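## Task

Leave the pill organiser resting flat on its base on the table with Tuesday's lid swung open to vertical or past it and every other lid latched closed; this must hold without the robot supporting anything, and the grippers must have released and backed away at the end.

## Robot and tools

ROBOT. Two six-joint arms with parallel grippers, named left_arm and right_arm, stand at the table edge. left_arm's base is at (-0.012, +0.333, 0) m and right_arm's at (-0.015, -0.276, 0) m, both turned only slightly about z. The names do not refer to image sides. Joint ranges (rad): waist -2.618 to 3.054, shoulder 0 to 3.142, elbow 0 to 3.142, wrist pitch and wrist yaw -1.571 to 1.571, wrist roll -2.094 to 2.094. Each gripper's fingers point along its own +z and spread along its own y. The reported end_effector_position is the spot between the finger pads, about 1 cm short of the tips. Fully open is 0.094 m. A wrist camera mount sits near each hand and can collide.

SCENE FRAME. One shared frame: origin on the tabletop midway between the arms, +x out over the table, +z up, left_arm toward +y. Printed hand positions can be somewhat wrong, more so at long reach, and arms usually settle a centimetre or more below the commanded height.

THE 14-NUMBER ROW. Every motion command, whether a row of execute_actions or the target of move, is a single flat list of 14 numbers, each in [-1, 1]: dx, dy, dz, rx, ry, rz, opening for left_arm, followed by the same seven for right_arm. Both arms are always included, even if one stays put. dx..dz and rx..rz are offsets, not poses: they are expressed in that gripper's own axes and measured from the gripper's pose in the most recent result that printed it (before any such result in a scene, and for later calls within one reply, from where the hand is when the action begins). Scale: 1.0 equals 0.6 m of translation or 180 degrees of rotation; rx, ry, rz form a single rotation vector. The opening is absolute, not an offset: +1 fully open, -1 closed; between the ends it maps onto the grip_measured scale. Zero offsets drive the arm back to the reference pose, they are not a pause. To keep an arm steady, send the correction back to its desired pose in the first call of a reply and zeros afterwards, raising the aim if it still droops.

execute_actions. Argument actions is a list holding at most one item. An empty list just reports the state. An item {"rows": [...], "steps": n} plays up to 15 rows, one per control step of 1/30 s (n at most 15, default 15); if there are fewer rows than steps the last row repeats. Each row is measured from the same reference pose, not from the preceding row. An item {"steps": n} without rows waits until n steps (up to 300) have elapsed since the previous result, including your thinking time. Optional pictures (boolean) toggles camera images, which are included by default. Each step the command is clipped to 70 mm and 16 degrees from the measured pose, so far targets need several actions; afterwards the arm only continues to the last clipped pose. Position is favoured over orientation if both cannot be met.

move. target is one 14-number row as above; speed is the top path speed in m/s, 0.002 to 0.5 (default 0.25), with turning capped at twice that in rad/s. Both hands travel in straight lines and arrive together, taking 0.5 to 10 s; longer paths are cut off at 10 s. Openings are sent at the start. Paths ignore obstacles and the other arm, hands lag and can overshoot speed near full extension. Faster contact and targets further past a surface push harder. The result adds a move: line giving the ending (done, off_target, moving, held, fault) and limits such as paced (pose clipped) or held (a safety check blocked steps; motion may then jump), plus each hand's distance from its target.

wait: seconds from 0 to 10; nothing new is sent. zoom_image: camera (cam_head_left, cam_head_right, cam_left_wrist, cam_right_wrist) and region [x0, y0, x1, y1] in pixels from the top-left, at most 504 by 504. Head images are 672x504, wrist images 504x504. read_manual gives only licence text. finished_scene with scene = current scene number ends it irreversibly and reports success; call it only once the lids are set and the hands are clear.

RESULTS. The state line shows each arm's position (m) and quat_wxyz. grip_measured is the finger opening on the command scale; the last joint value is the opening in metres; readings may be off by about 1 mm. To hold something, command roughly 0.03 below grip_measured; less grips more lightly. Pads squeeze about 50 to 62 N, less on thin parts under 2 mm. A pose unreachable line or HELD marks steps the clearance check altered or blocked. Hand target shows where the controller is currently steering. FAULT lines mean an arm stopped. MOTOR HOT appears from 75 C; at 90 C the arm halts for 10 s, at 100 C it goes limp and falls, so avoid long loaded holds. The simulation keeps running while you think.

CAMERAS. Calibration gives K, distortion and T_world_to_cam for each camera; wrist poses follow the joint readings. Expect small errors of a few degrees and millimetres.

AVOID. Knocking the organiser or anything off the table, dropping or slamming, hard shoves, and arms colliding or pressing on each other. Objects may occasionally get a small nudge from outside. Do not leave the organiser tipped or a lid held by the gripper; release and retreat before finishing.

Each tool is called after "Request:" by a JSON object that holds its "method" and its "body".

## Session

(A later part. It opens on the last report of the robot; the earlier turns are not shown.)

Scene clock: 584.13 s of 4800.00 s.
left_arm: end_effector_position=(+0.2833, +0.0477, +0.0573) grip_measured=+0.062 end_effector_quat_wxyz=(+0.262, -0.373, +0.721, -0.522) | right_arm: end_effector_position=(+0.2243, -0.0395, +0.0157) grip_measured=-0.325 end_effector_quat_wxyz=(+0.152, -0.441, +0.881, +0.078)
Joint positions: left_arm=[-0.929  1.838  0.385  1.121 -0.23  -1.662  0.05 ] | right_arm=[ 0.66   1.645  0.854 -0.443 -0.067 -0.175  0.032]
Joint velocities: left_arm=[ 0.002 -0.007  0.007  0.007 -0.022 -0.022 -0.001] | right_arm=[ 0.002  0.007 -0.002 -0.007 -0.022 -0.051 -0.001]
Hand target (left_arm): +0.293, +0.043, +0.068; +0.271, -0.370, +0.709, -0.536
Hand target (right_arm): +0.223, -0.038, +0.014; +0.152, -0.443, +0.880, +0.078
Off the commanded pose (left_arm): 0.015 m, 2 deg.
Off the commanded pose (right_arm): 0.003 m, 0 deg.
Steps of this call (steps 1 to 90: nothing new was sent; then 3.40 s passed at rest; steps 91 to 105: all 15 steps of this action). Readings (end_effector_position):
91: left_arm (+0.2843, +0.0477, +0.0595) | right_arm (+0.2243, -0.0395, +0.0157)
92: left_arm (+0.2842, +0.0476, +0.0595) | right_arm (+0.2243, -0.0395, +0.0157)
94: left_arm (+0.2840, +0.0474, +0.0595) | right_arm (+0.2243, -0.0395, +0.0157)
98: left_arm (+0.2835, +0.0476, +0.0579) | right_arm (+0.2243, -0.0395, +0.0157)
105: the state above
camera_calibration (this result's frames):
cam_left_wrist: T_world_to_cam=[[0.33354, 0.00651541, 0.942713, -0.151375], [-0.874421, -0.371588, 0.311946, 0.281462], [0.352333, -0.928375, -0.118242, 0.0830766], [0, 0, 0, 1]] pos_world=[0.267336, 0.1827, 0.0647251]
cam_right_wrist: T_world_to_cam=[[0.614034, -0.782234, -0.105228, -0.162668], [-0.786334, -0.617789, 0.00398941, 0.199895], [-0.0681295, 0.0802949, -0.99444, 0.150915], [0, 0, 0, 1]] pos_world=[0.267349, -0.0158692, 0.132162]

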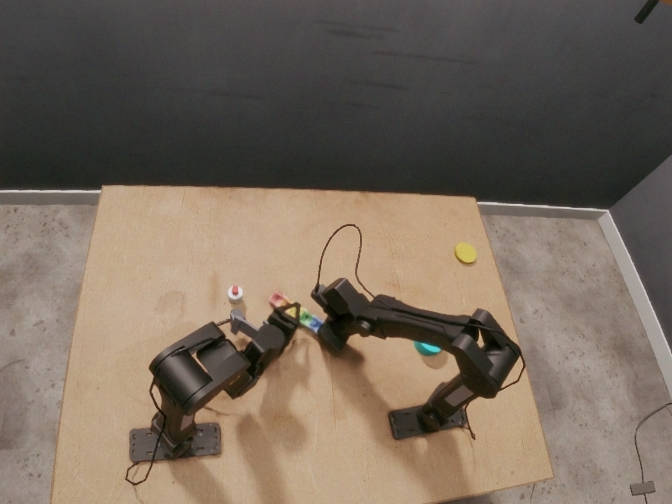

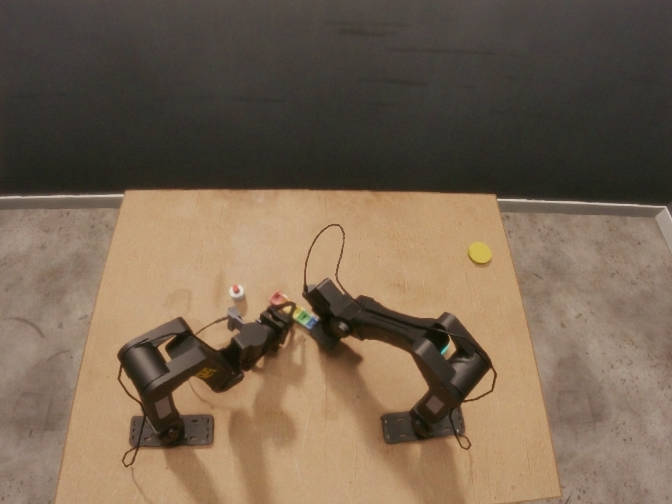

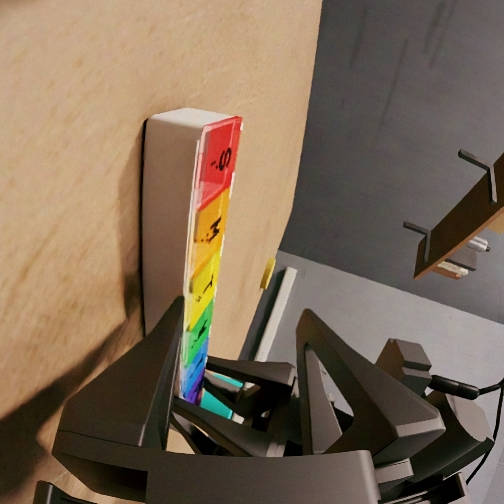

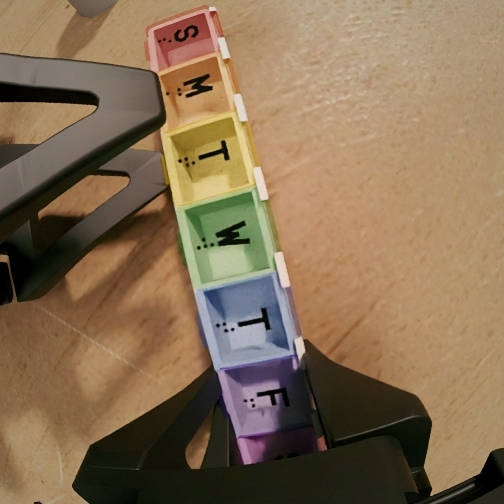

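Request:
{"method": "execute_actions", "body": {"actions": [{"rows":[[-0.003,-0.0225,0.0115,0.015,0,0,0.04,0,0.004,0.003,0,0,0,-0.37],[-0.003,-0.0225,0.0115,0.015,0,0,0.02,0,0.004,0.003,0,0,0,-0.37],[-0.003,-0.0225,0.0115,0.015,0,0,0.0,0,0.004,0.003,0,0,0,-0.37],[-0.003,-0.0225,0.0115,0.015,0,0,-0.02,0,0.004,0.003,0,0,0,-0.37],[-0.003,-0.0225,0.0115,0.015,0,0,-0.04,0,0.004,0.003,0,0,0,-0.37],[-0.003,-0.0225,0.0115,0.015,0,0,-0.06,0,0.004,0.003,0,0,0,-0.37],[-0.003,-0.0225,0.0115,0.015,0,0,-0.08,0,0.004,0.003,0,0,0,-0.37],[-0.003,-0.0225,0.0115,0.015,0,0,-0.10,0,0.004,0.003,0,0,0,-0.37],[-0.003,-0.0225,0.0115,0.015,0,0,-0.12,0,0.004,0.003,0,0,0,-0.37],[-0.003,-0.0225,0.0115,0.015,0,0,-0.14,0,0.004,0.003,0,0,0,-0.37]],"steps":15}]}}

Request:
{"method": "zoom_image", "body": {"camera": "cam_right_wrist", "region": [60, 90, 270, 270]}}

Request:
{"method": "zoom_image", "body": {"camera": "cam_left_wrist", "region": [90, 200, 260, 350]}}

Scene clock: 593.10 s of 4800.00 s.
left_arm: end_effector_position=(+0.2836, +0.0486, +0.0535) grip_measured=-0.138 end_effector_quat_wxyz=(+0.259, -0.373, +0.724, -0.519) | right_arm: end_effector_position=(+0.2250, -0.0389, +0.0160) grip_measured=-0.325 end_effector_quat_wxyz=(+0.153, -0.437, +0.883, +0.079)
Joint positions: left_arm=[-0.924  1.848  0.385  1.121 -0.221 -1.661  0.041] | right_arm=[ 0.66   1.645  0.854 -0.439 -0.067 -0.168  0.032]
Joint velocities: left_arm=[-0.007 -0.007 -0.002  0.051  0.007  0.051 -0.   ] | right_arm=[ 0.012 -0.002 -0.012  0.007  0.051 -0.022 -0.001]
Hand target (left_arm): +0.293, +0.043, +0.068; +0.271, -0.367, +0.709, -0.538
Hand target (right_arm): +0.223, -0.038, +0.014; +0.152, -0.441, +0.881, +0.078
Off the commanded pose (left_arm): 0.018 m, 3 deg.
Off the commanded pose (right_arm): 0.003 m, 0 deg.
Steps of this call (steps 1 to 90: nothing new was sent; then 5.47 s passed at rest; steps 91 to 105: all 15 steps of this action). Readings (end_effector_position):
91: left_arm (+0.2834, +0.0477, +0.0572) | right_arm (+0.2243, -0.0395, +0.0157)
92: left_arm (+0.2836, +0.0479, +0.0572) | right_arm (+0.2244, -0.0395, +0.0157)
94: left_arm (+0.2839, +0.0482, +0.0571) | right_arm (+0.2248, -0.0391, +0.0159)
98: left_arm (+0.2836, +0.0485, +0.0541) | right_arm (+0.2250, -0.0389, +0.0160)
105: the state above
camera_calibration (this result's frames):
cam_left_wrist: T_world_to_cam=[[0.340839, -0.000377559, 0.940121, -0.149528], [-0.873075, -0.371002, 0.316383, 0.28258], [0.348667, -0.928632, -0.126782, 0.0848927], [0, 0, 0, 1]] pos_world=[0.268079, 0.183615, 0.0619345]
cam_right_wrist: T_world_to_cam=[[0.608775, -0.785975, -0.107871, -0.161488], [-0.790531, -0.612421, 0.000854899, 0.201988], [-0.0667346, 0.0847553, -0.994164, 0.15108], [0, 0, 0, 1]] pos_world=[0.26807, -0.0160289, 0.132606]

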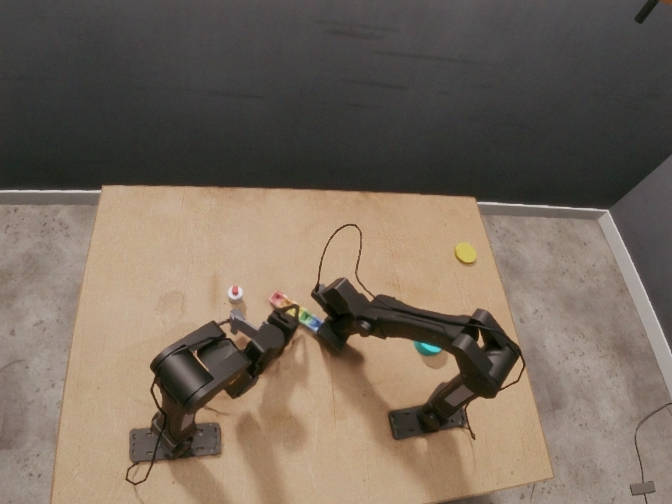

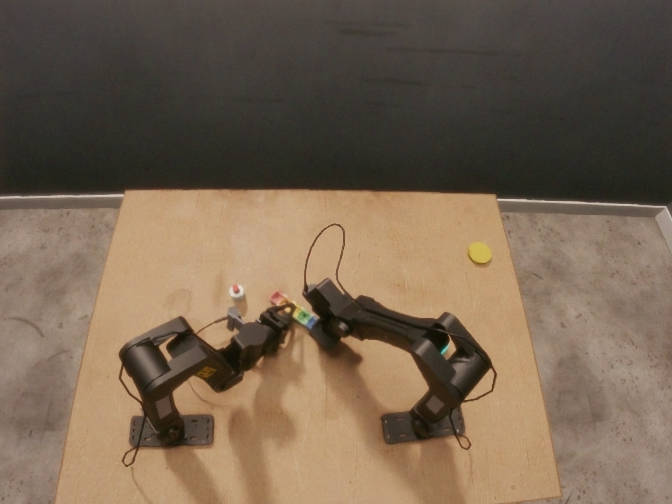

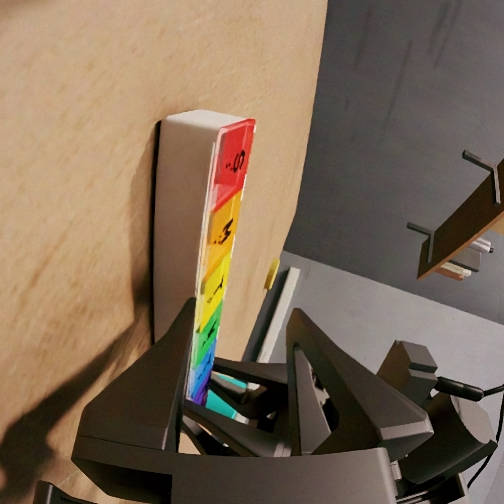

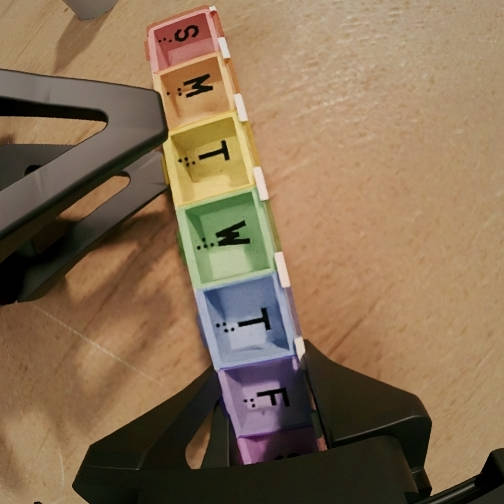

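Region (60, 90, 270, 270) of cam_right_wrist's 504x504 image, scaled by 2.400, with more detail than that image has; it fills the top 432 rows of this view, and the rest is white.

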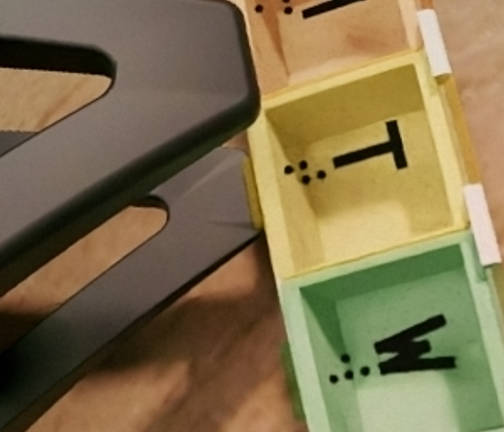

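Region (90, 200, 260, 350) of cam_left_wrist's 504x504 image, scaled by 2.965, with more detail than that image has; it fills the top 445 rows of this view, and the rest is white.

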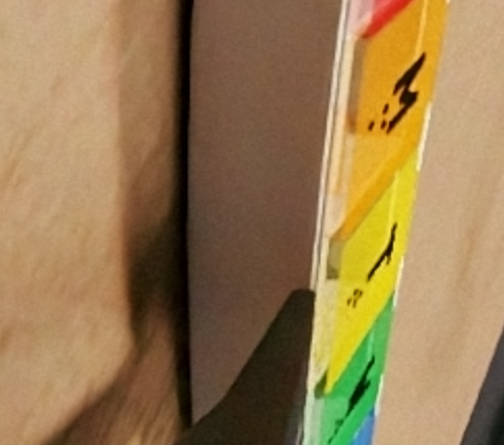

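Request:
{"method": "move", "body": {"target": [-0.001,-0.055,0.005,0.017,0,0,-0.14, 0.004,0.004,0.010,0,0,0,-0.37], "speed": 0.02}}

Request:
{"method": "zoom_image", "body": {"camera": "cam_right_wrist", "region": [60, 90, 270, 270]}}

Request:
{"method": "zoom_image", "body": {"camera": "cam_left_wrist", "region": [90, 200, 260, 350]}}

Scene clock: 600.77 s of 4800.00 s.
left_arm: end_effector_position=(+0.2846, +0.0456, +0.0619) grip_measured=-0.138 end_effector_quat_wxyz=(+0.257, -0.371, +0.726, -0.519) | right_arm: end_effector_position=(+0.2256, -0.0384, +0.0150) grip_measured=-0.325 end_effector_quat_wxyz=(+0.154, -0.437, +0.883, +0.080)
Joint positions: left_arm=[-0.924  1.801  0.402  1.055 -0.214 -1.66   0.04 ] | right_arm=[ 0.66   1.65   0.854 -0.433 -0.067 -0.166  0.032]
Joint velocities: left_arm=[-0.007 -0.007  0.022 -0.066 -0.037 -0.037  0.001] | right_arm=[-0.002 -0.007  0.017 -0.081 -0.066 -0.037 -0.001]
Hand target (left_arm): +0.295, +0.042, +0.084; +0.270, -0.366, +0.710, -0.538
Hand target (right_arm): +0.223, -0.038, +0.010; +0.153, -0.438, +0.883, +0.079
Off the commanded pose (left_arm): 0.025 m, 3 deg.
Off the commanded pose (right_arm): 0.006 m, 0 deg.
After step 90, 2.70 s passed at rest.
move: off_target (left_arm)
camera_calibration (this result's frames):
cam_left_wrist: T_world_to_cam=[[0.342978, -0.00403434, 0.939335, -0.158179], [-0.874782, -0.365698, 0.317838, 0.279906], [0.342231, -0.930725, -0.128956, 0.0848521], [0, 0, 0, 1]] pos_world=[0.27007, 0.180697, 0.0705608]
cam_right_wrist: T_world_to_cam=[[0.607368, -0.786969, -0.108555, -0.161245], [-0.791628, -0.611003, 0.000273488, 0.203073], [-0.0665423, 0.0857687, -0.99409, 0.150062], [0, 0, 0, 1]] pos_world=[0.268679, -0.0156869, 0.131616]

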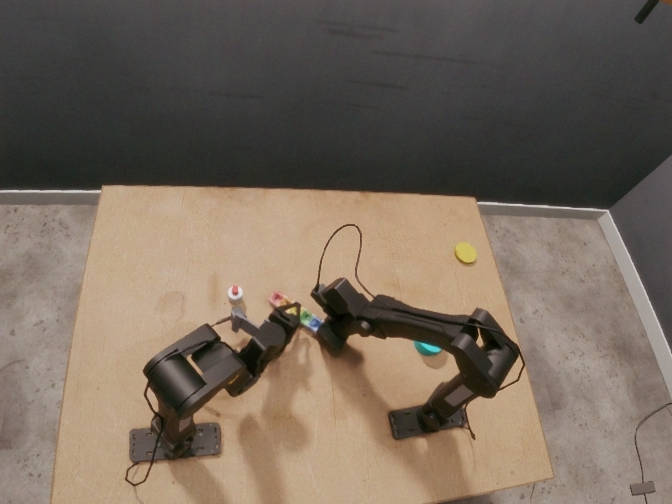

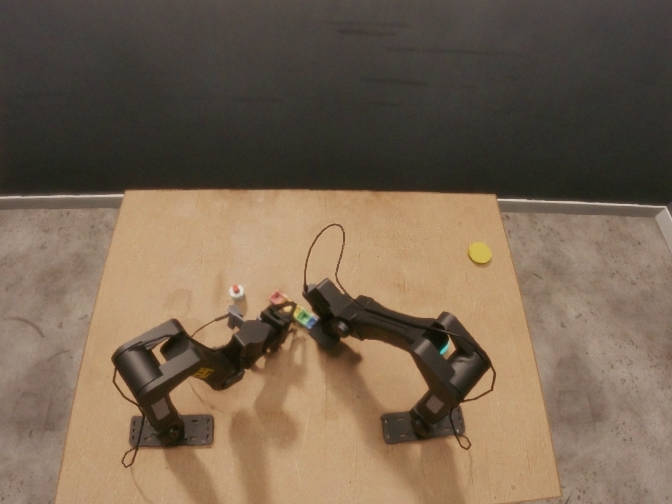

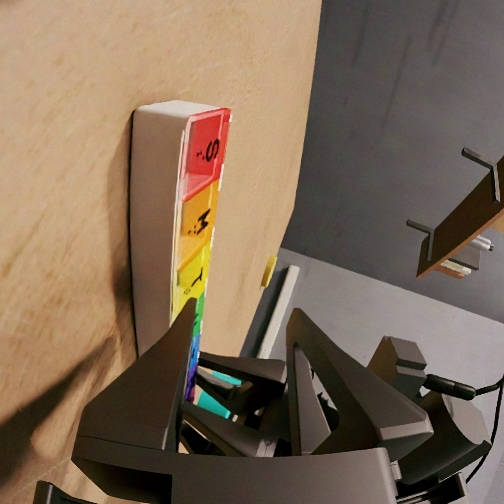

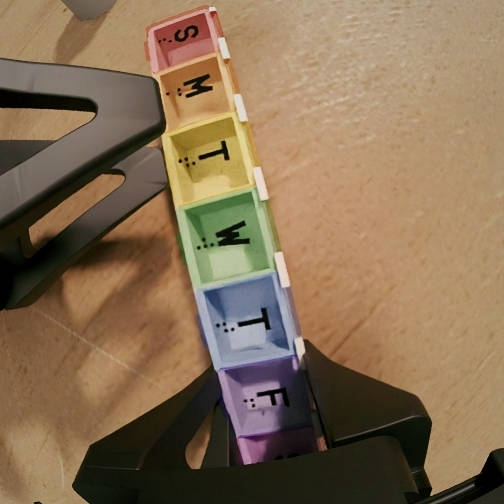

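Region (60, 90, 270, 270) of cam_right_wrist's 504x504 image, scaled by 2.400, with more detail than that image has; it fills the top 432 rows of this view, and the rest is white.

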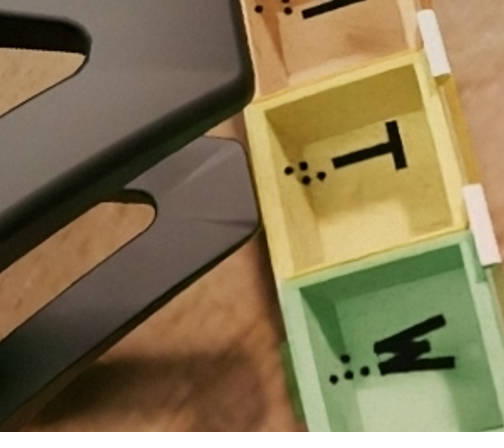

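Region (90, 200, 260, 350) of cam_left_wrist's 504x504 image, scaled by 2.965, with more detail than that image has; it fills the top 445 rows of this view, and the rest is white.

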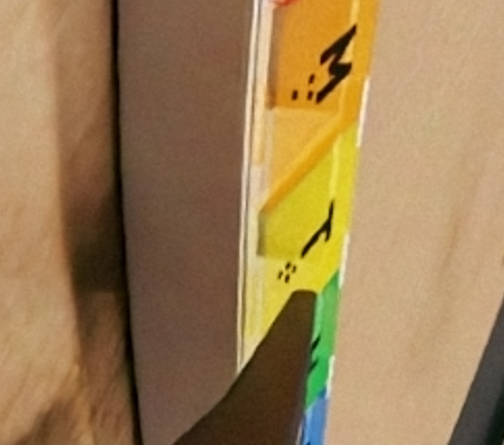

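Request:
{"method": "move", "body": {"target": [0,-0.008,-0.042,0.017,-0.017,0,-0.14, 0,0.004,0.003,0,0,0,-0.37], "speed": 0.06}}

Scene clock: 657.67 s of 4800.00 s.
left_arm: end_effector_position=(+0.2693, +0.0569, +0.0633) grip_measured=-0.138 end_effector_quat_wxyz=(+0.279, -0.382, +0.714, -0.516) | right_arm: end_effector_position=(+0.2256, -0.0384, +0.0150) grip_measured=-0.325 end_effector_quat_wxyz=(+0.154, -0.436, +0.883, +0.080)
Joint positions: left_arm=[-0.982  1.772  0.331  1.106 -0.321 -1.675  0.04 ] | right_arm=[ 0.66   1.65   0.854 -0.433 -0.067 -0.164  0.032]
Joint velocities: left_arm=[-0.012 -0.007 -0.007 -0.051 -0.066  0.007 -0.001] | right_arm=[ 0.002 -0.017 -0.002 -0.037 -0.037 -0.007  0.   ]
Hand target (left_arm): +0.267, +0.058, +0.075; +0.286, -0.378, +0.705, -0.528
Hand target (right_arm): +0.224, -0.037, +0.013; +0.154, -0.436, +0.883, +0.080
Off the commanded pose (left_arm): 0.012 m, 2 deg.
Off the commanded pose (right_arm): 0.003 m, 0 deg.
After step 90, 52.83 s passed at rest.
move: off_target (left_arm)
camera_calibration (this result's frames):
cam_left_wrist: T_world_to_cam=[[0.319292, 0.00892337, 0.947614, -0.149037], [-0.863955, -0.408151, 0.294947, 0.271113], [0.389402, -0.912871, -0.12261, 0.0867294], [0, 0, 0, 1]] pos_world=[0.248043, 0.191158, 0.0718998]
cam_right_wrist: T_world_to_cam=[[0.605605, -0.788223, -0.109299, -0.160884], [-0.792941, -0.609298, 0.000489763, 0.203432], [-0.066982, 0.0863714, -0.994009, 0.150183], [0, 0, 0, 1]] pos_world=[0.268801, -0.0158336, 0.131599]

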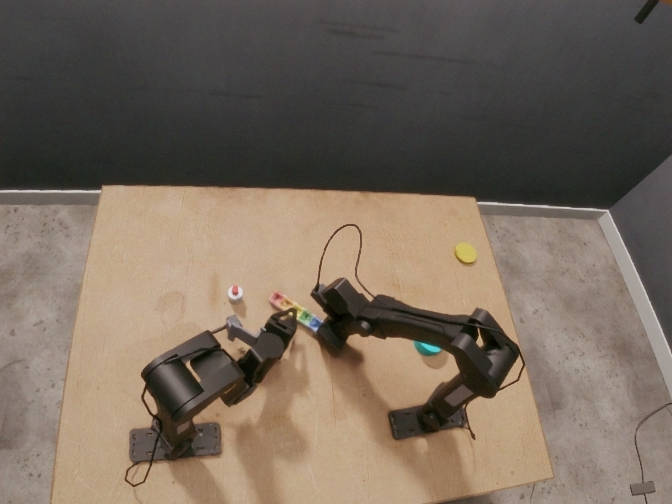

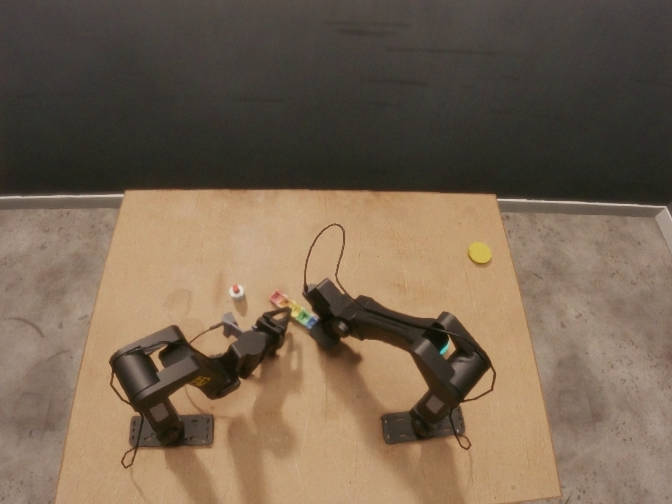

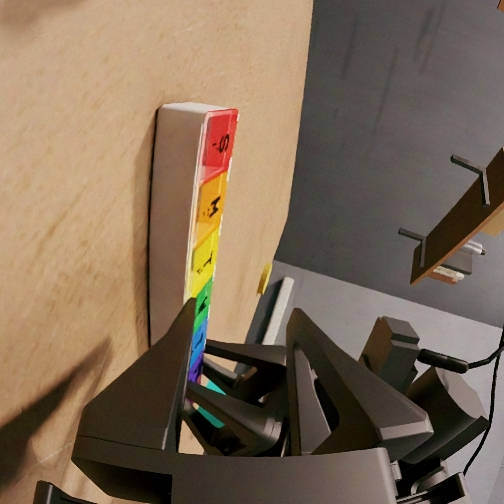

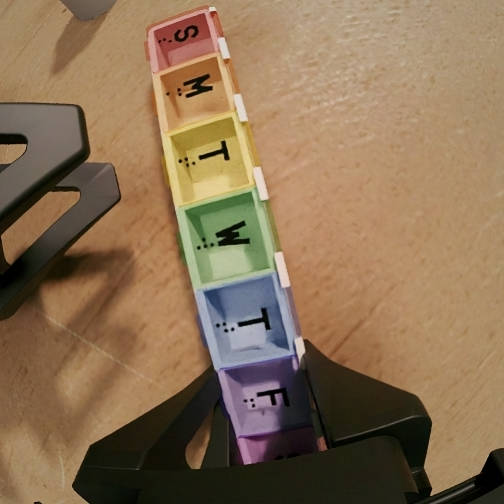

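Request:
{"method": "execute_actions", "body": {"actions": []}}

Scene clock: 677.03 s of 4800.00 s.
left_arm: end_effector_position=(+0.2695, +0.0572, +0.0635) grip_measured=-0.138 end_effector_quat_wxyz=(+0.280, -0.382, +0.714, -0.516) | right_arm: end_effector_position=(+0.2256, -0.0384, +0.0150) grip_measured=-0.325 end_effector_quat_wxyz=(+0.154, -0.436, +0.883, +0.080)
Joint positions: left_arm=[-0.982  1.772  0.331  1.107 -0.323 -1.675  0.04 ] | right_arm=[ 0.66   1.65   0.854 -0.433 -0.067 -0.164  0.032]
Joint velocities: left_arm=[ 0.017  0.002  0.007 -0.066  0.037 -0.037  0.001] | right_arm=[-0.007  0.002 -0.007  0.007  0.051 -0.022 -0.001]
Hand target (left_arm): +0.267, +0.058, +0.075; +0.286, -0.378, +0.705, -0.528
Hand target (right_arm): +0.224, -0.037, +0.013; +0.154, -0.437, +0.883, +0.080
Off the commanded pose (left_arm): 0.012 m, 2 deg.
Off the commanded pose (right_arm): 0.003 m, 0 deg.
Steps of this call (steps 1 to 90: nothing new was sent; then 16.37 s passed at rest). Readings (end_effector_position):
1: left_arm (+0.2693, +0.0570, +0.0633) | right_arm (+0.2256, -0.0384, +0.0150)
2: left_arm (+0.2694, +0.0570, +0.0634) | right_arm (+0.2256, -0.0384, +0.0150)
4: left_arm (+0.2694, +0.0571, +0.0634) | right_arm (+0.2256, -0.0384, +0.0150)
8: left_arm (+0.2695, +0.0571, +0.0635) | right_arm (+0.2256, -0.0384, +0.0150)
90: the state above
camera_calibration (this result's frames):
cam_left_wrist: T_world_to_cam=[[0.318365, 0.00971574, 0.947918, -0.149125], [-0.863502, -0.409639, 0.294212, 0.271354], [0.391163, -0.912196, -0.122025, 0.086322], [0, 0, 0, 1]] pos_world=[0.248025, 0.191349, 0.0720563]
cam_right_wrist: T_world_to_cam=[[0.605605, -0.788223, -0.109299, -0.160884], [-0.792941, -0.609298, 0.000489763, 0.203432], [-0.066982, 0.0863714, -0.994009, 0.150183], [0, 0, 0, 1]] pos_world=[0.268801, -0.0158336, 0.131599]

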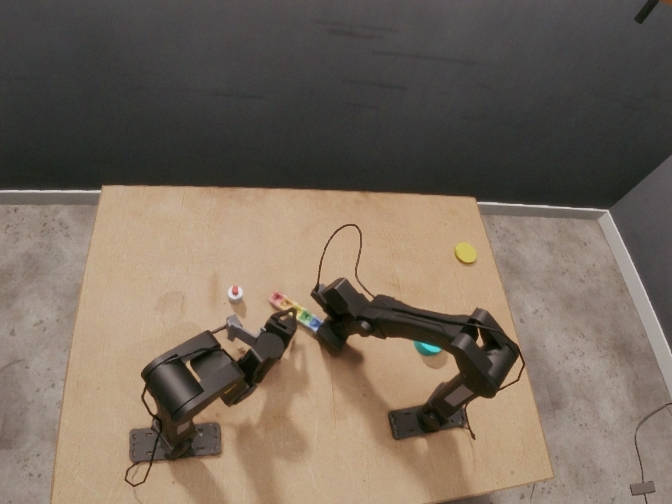

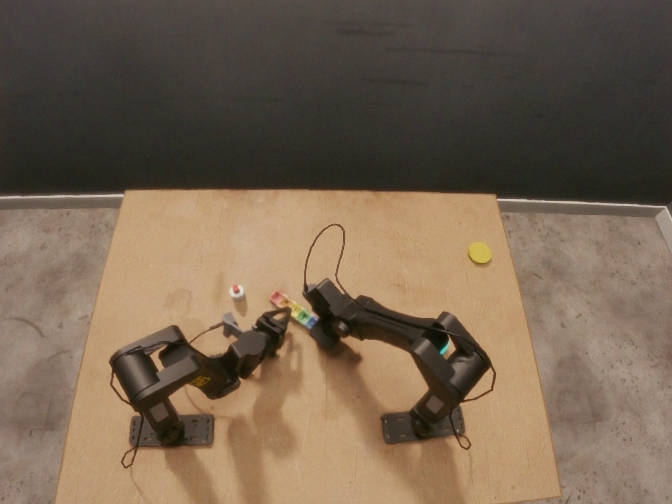

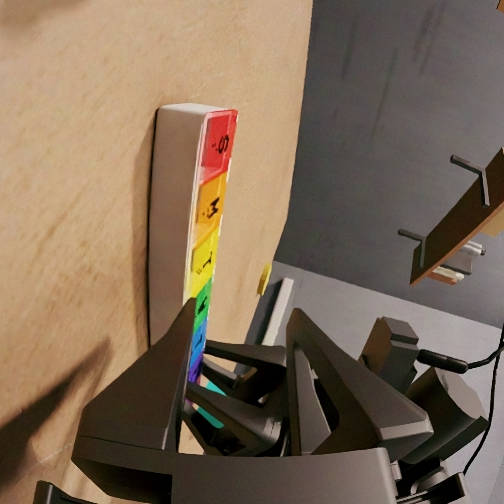

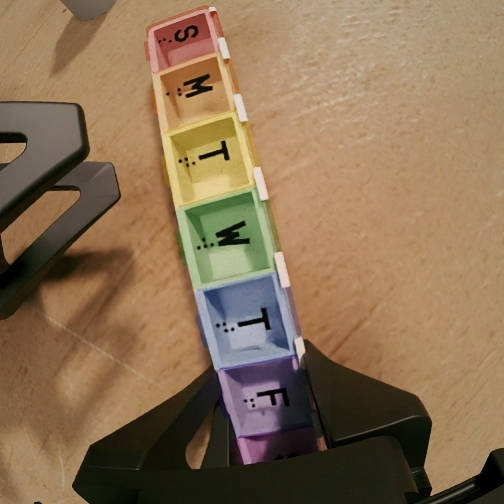

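Request:
{"method": "execute_actions", "body": {"actions": [{"rows":[[0,0.030,0.004,0.012,0,0,-0.49,0.003,0.004,0.006,0,0,-0.02,-0.37]],"steps":15}]}}

Scene clock: 690.43 s of 4800.00 s.
left_arm: end_effector_position=(+0.2692, +0.0577, +0.0460) grip_measured=-0.488 end_effector_quat_wxyz=(+0.282, -0.381, +0.705, -0.528) | right_arm: end_effector_position=(+0.2256, -0.0384, +0.0150) grip_measured=-0.325 end_effector_quat_wxyz=(+0.155, -0.456, +0.873, +0.076)
Joint positions: left_arm=[-0.982  1.935  0.311  1.321 -0.324 -1.676  0.024] | right_arm=[ 0.66   1.65   0.854 -0.433 -0.067 -0.21   0.032]
Joint velocities: left_arm=[ 0.002 -0.007  0.022  0.066 -0.022 -0.022 -0.   ] | right_arm=[-0.017 -0.007 -0.012 -0.007 -0.007 -0.095  0.001]
Hand target (left_arm): +0.267, +0.060, +0.045; +0.287, -0.377, +0.704, -0.529
Hand target (right_arm): +0.223, -0.037, +0.011; +0.156, -0.463, +0.869, +0.075
Off the commanded pose (left_arm): 0.003 m, 1 deg.
Off the commanded pose (right_arm): 0.005 m, 1 deg.
Steps of this call (steps 1 to 90: nothing new was sent; then 9.90 s passed at rest; steps 91 to 105: all 15 steps of this action). Readings (end_effector_position):
91: left_arm (+0.2697, +0.0570, +0.0632) | right_arm (+0.2256, -0.0384, +0.0150)
92: left_arm (+0.2705, +0.0560, +0.0614) | right_arm (+0.2256, -0.0384, +0.0150)
94: left_arm (+0.2697, +0.0570, +0.0482) | right_arm (+0.2256, -0.0384, +0.0150)
98: left_arm (+0.2667, +0.0610, +0.0340) | right_arm (+0.2256, -0.0384, +0.0150)
105: the state above
camera_calibration (this result's frames):
cam_left_wrist: T_world_to_cam=[[0.300509, 0.0337936, 0.95318, -0.129283], [-0.868776, -0.40272, 0.288176, 0.277744], [0.393603, -0.914699, -0.0916618, 0.0828554], [0, 0, 0, 1]] pos_world=[0.247536, 0.19201, 0.0507855]
cam_right_wrist: T_world_to_cam=[[0.640257, -0.76235, -0.0943047, -0.167931], [-0.765973, -0.642863, -0.00352804, 0.196119], [-0.0579354, 0.0744937, -0.995537, 0.147709], [0, 0, 0, 1]] pos_world=[0.266299, -0.0129479, 0.131905]

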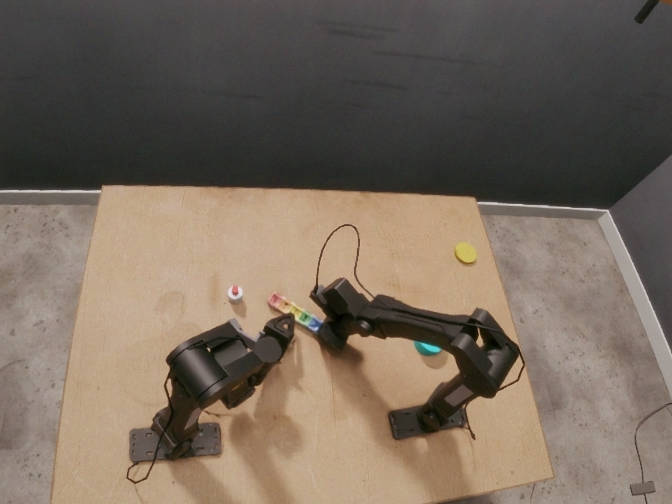

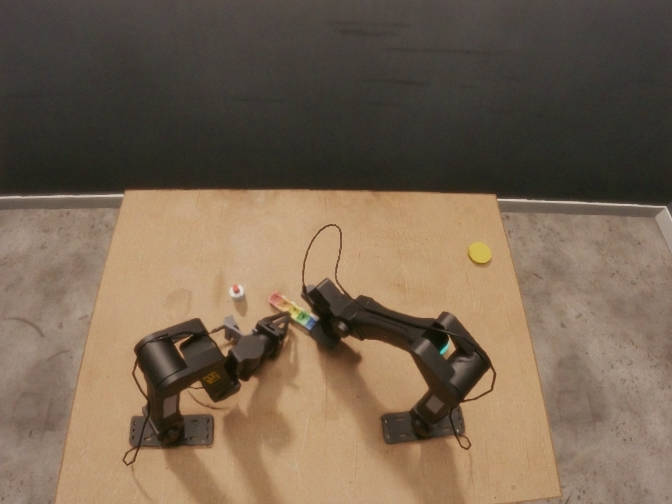

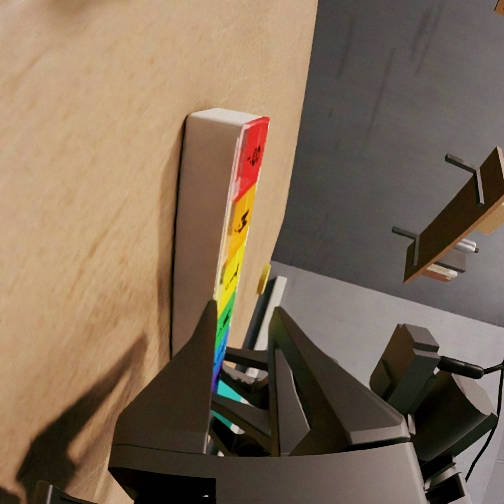

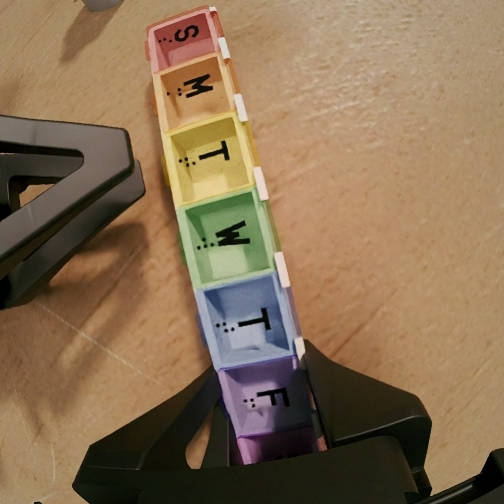

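Request:
{"method": "move", "body": {"target": [0,0.013,0.012,0.006,0,0,-0.49,0.003,0.004,0.006,0,0,-0.003,-0.37], "speed": 0.02}}

Request:
{"method": "zoom_image", "body": {"camera": "cam_left_wrist", "region": [120, 200, 330, 380]}}

Request:
{"method": "zoom_image", "body": {"camera": "cam_right_wrist", "region": [60, 90, 270, 270]}}

Scene clock: 696.17 s of 4800.00 s.
left_arm: end_effector_position=(+0.2683, +0.0581, +0.0321) grip_measured=-0.488 end_effector_quat_wxyz=(+0.280, -0.382, +0.706, -0.527) | right_arm: end_effector_position=(+0.2256, -0.0384, +0.0150) grip_measured=-0.325 end_effector_quat_wxyz=(+0.155, -0.456, +0.873, +0.076)
Joint positions: left_arm=[-0.982  2.025  0.311  1.405 -0.321 -1.679  0.024] | right_arm=[ 0.66   1.65   0.854 -0.433 -0.067 -0.211  0.032]
Joint velocities: left_arm=[ 0.002 -0.002 -0.012  0.081 -0.007 -0.051 -0.001] | right_arm=[-0.007  0.002 -0.012  0.007  0.022  0.051 -0.   ]
Hand target (left_arm): +0.273, +0.056, +0.036; +0.285, -0.379, +0.700, -0.535
Hand target (right_arm): +0.223, -0.037, +0.011; +0.156, -0.460, +0.871, +0.075
Off the commanded pose (left_arm): 0.007 m, 1 deg.
Off the commanded pose (right_arm): 0.005 m, 0 deg.
After step 90, 1.83 s passed at rest.
move: done
camera_calibration (this result's frames):
cam_left_wrist: T_world_to_cam=[[0.305974, 0.032336, 0.951491, -0.117071], [-0.867754, -0.40166, 0.292697, 0.28067], [0.391641, -0.915218, -0.0948378, 0.0830159], [0, 0, 0, 1]] pos_world=[0.246861, 0.192497, 0.0371143]
cam_right_wrist: T_world_to_cam=[[0.641672, -0.761237, -0.0936758, -0.168217], [-0.764817, -0.644237, -0.00368133, 0.195808], [-0.057547, 0.074007, -0.995596, 0.147604], [0, 0, 0, 1]] pos_world=[0.266192, -0.01283, 0.131917]

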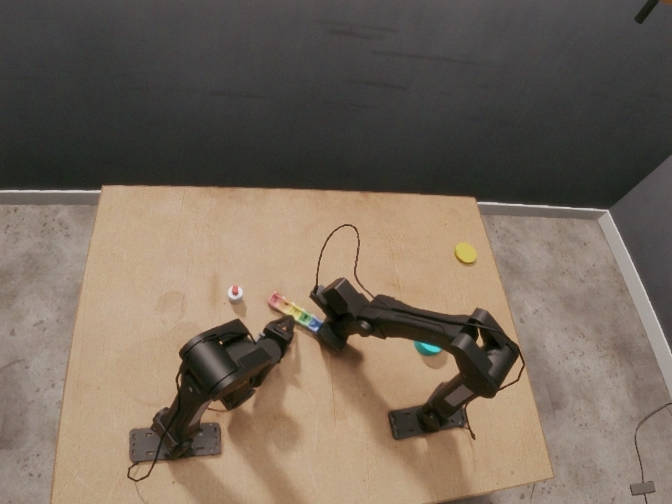

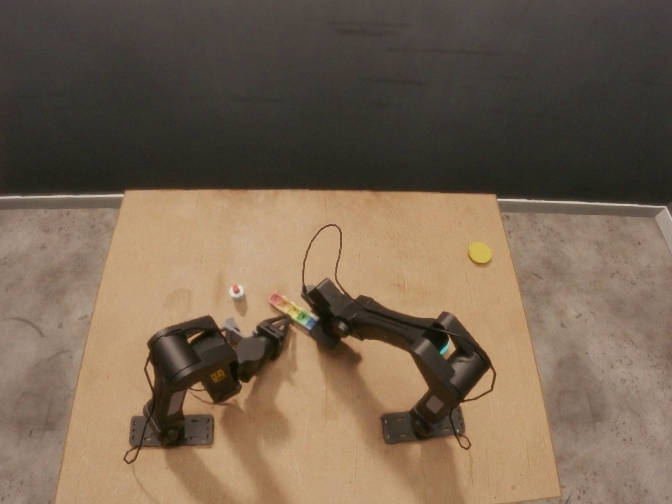

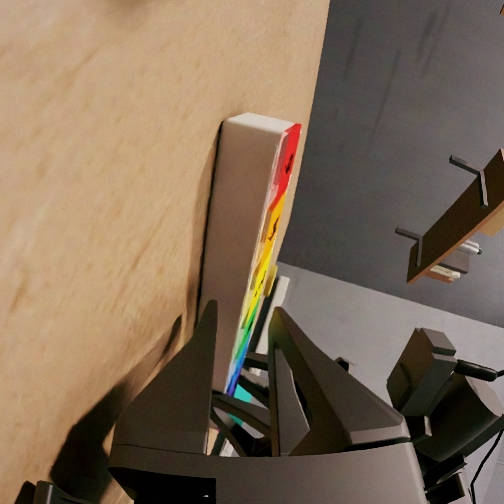

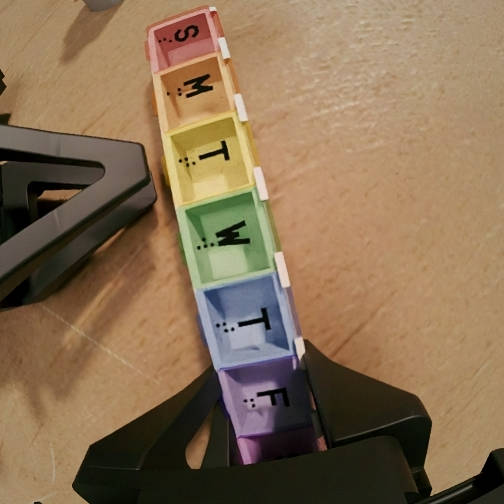

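Region (120, 200, 330, 380) of cam_left_wrist's 504x504 image, scaled by 2.400, with more detail than that image has; it fills the top 432 rows of this view, and the rest is white.

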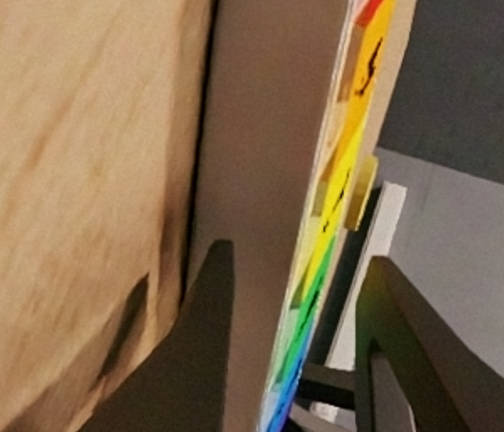

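Region (60, 90, 270, 270) of cam_right_wrist's 504x504 image, scaled by 2.400, with more detail than that image has; it fills the top 432 rows of this view, and the rest is white.

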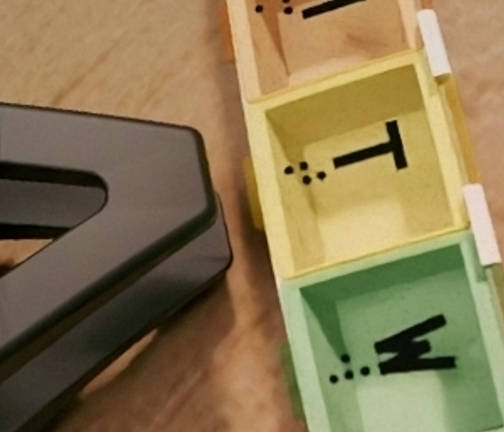

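Request:
{"method": "move", "body": {"target": [0,-0.012,0.018,0.006,0,0,-0.49,0.003,0.004,0.006,0,0,0,-0.37], "speed": 0.01}}

Request:
{"method": "zoom_image", "body": {"camera": "cam_left_wrist", "region": [150, 200, 330, 360]}}

Request:
{"method": "zoom_image", "body": {"camera": "cam_right_wrist", "region": [60, 90, 270, 270]}}

Scene clock: 726.77 s of 4800.00 s.
left_arm: end_effector_position=(+0.2716, +0.0543, +0.0350) grip_measured=-0.488 end_effector_quat_wxyz=(+0.276, -0.381, +0.703, -0.533) | right_arm: end_effector_position=(+0.2256, -0.0384, +0.0150) grip_measured=-0.325 end_effector_quat_wxyz=(+0.155, -0.456, +0.873, +0.076)
Joint positions: left_arm=[-0.975  2.025  0.326  1.402 -0.308 -1.683  0.024] | right_arm=[ 0.66   1.65   0.854 -0.433 -0.067 -0.21   0.032]
Joint velocities: left_arm=[-0.002 -0.012 -0.002  0.007 -0.007 -0.051 -0.   ] | right_arm=[-0.012  0.002  0.007  0.007 -0.007  0.022  0.   ]
Hand target (left_arm): +0.279, +0.052, +0.036; +0.283, -0.379, +0.701, -0.534
Hand target (right_arm): +0.223, -0.037, +0.011; +0.155, -0.456, +0.873, +0.076
Off the commanded pose (left_arm): 0.008 m, 1 deg.
Off the commanded pose (right_arm): 0.005 m, 0 deg.
After step 90, 26.10 s passed at rest.
move: done
camera_calibration (this result's frames):
cam_left_wrist: T_world_to_cam=[[0.303794, 0.0449034, 0.951679, -0.120899], [-0.870445, -0.393026, 0.296407, 0.28128], [0.387344, -0.91843, -0.0803129, 0.0793669], [0, 0, 0, 1]] pos_world=[0.250825, 0.188872, 0.0380577]
cam_right_wrist: T_world_to_cam=[[0.64054, -0.762128, -0.0941789, -0.167988], [-0.765742, -0.643138, -0.00355879, 0.196057], [-0.0578578, 0.0743963, -0.995549, 0.147688], [0, 0, 0, 1]] pos_world=[0.266277, -0.0129243, 0.131908]

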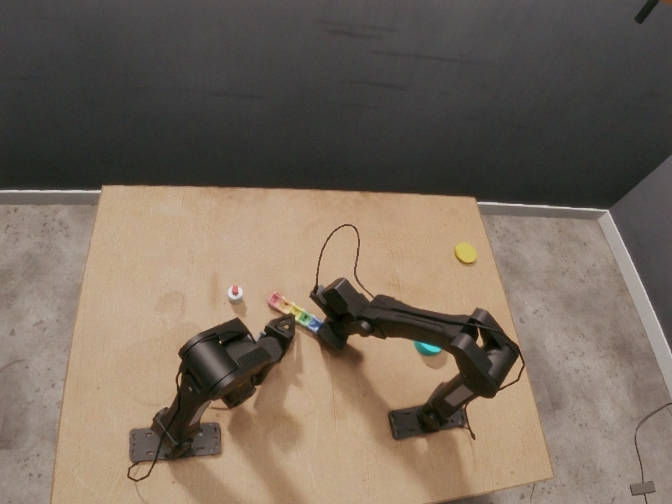

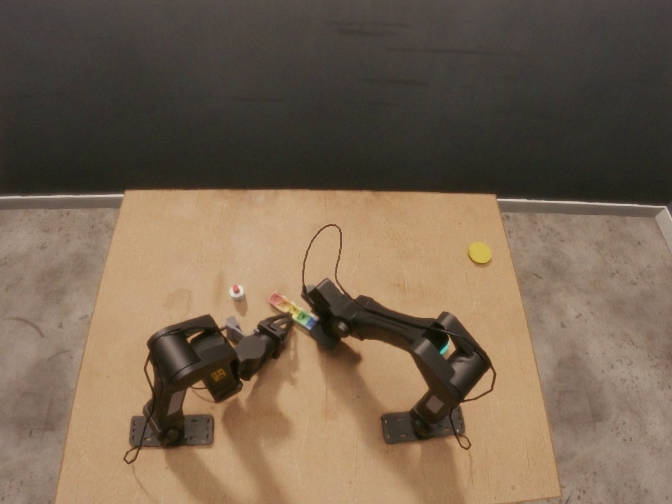

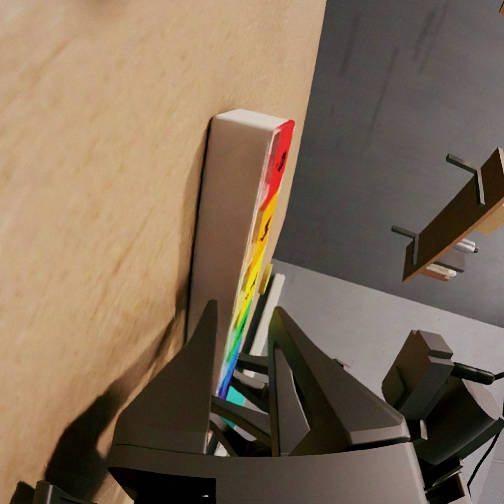

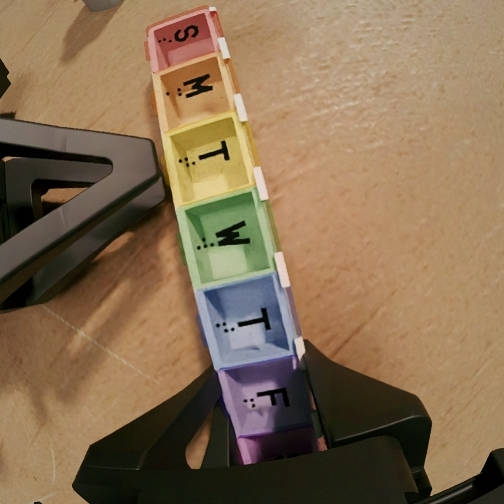

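Region (150, 200, 330, 360) of cam_left_wrist's 504x504 image, scaled by 2.800, with more detail than that image has.

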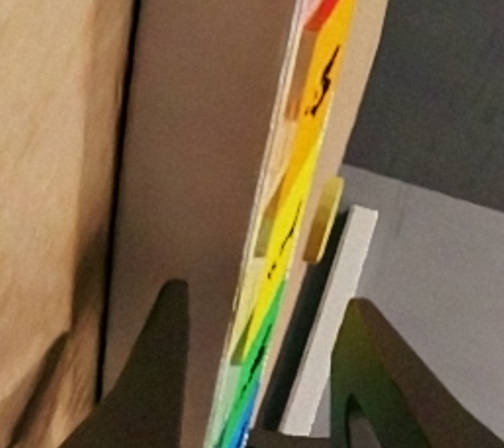

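Region (60, 90, 270, 270) of cam_right_wrist's 504x504 image, scaled by 2.400, with more detail than that image has; it fills the top 432 rows of this view, and the rest is white.

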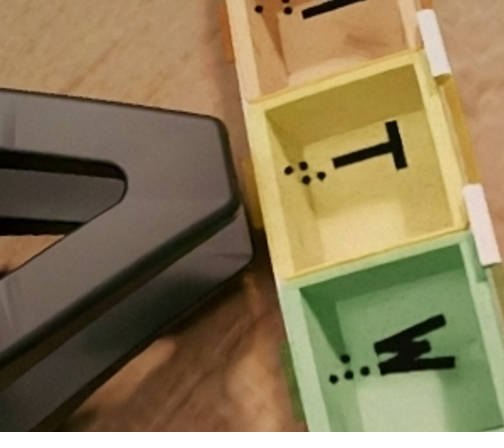

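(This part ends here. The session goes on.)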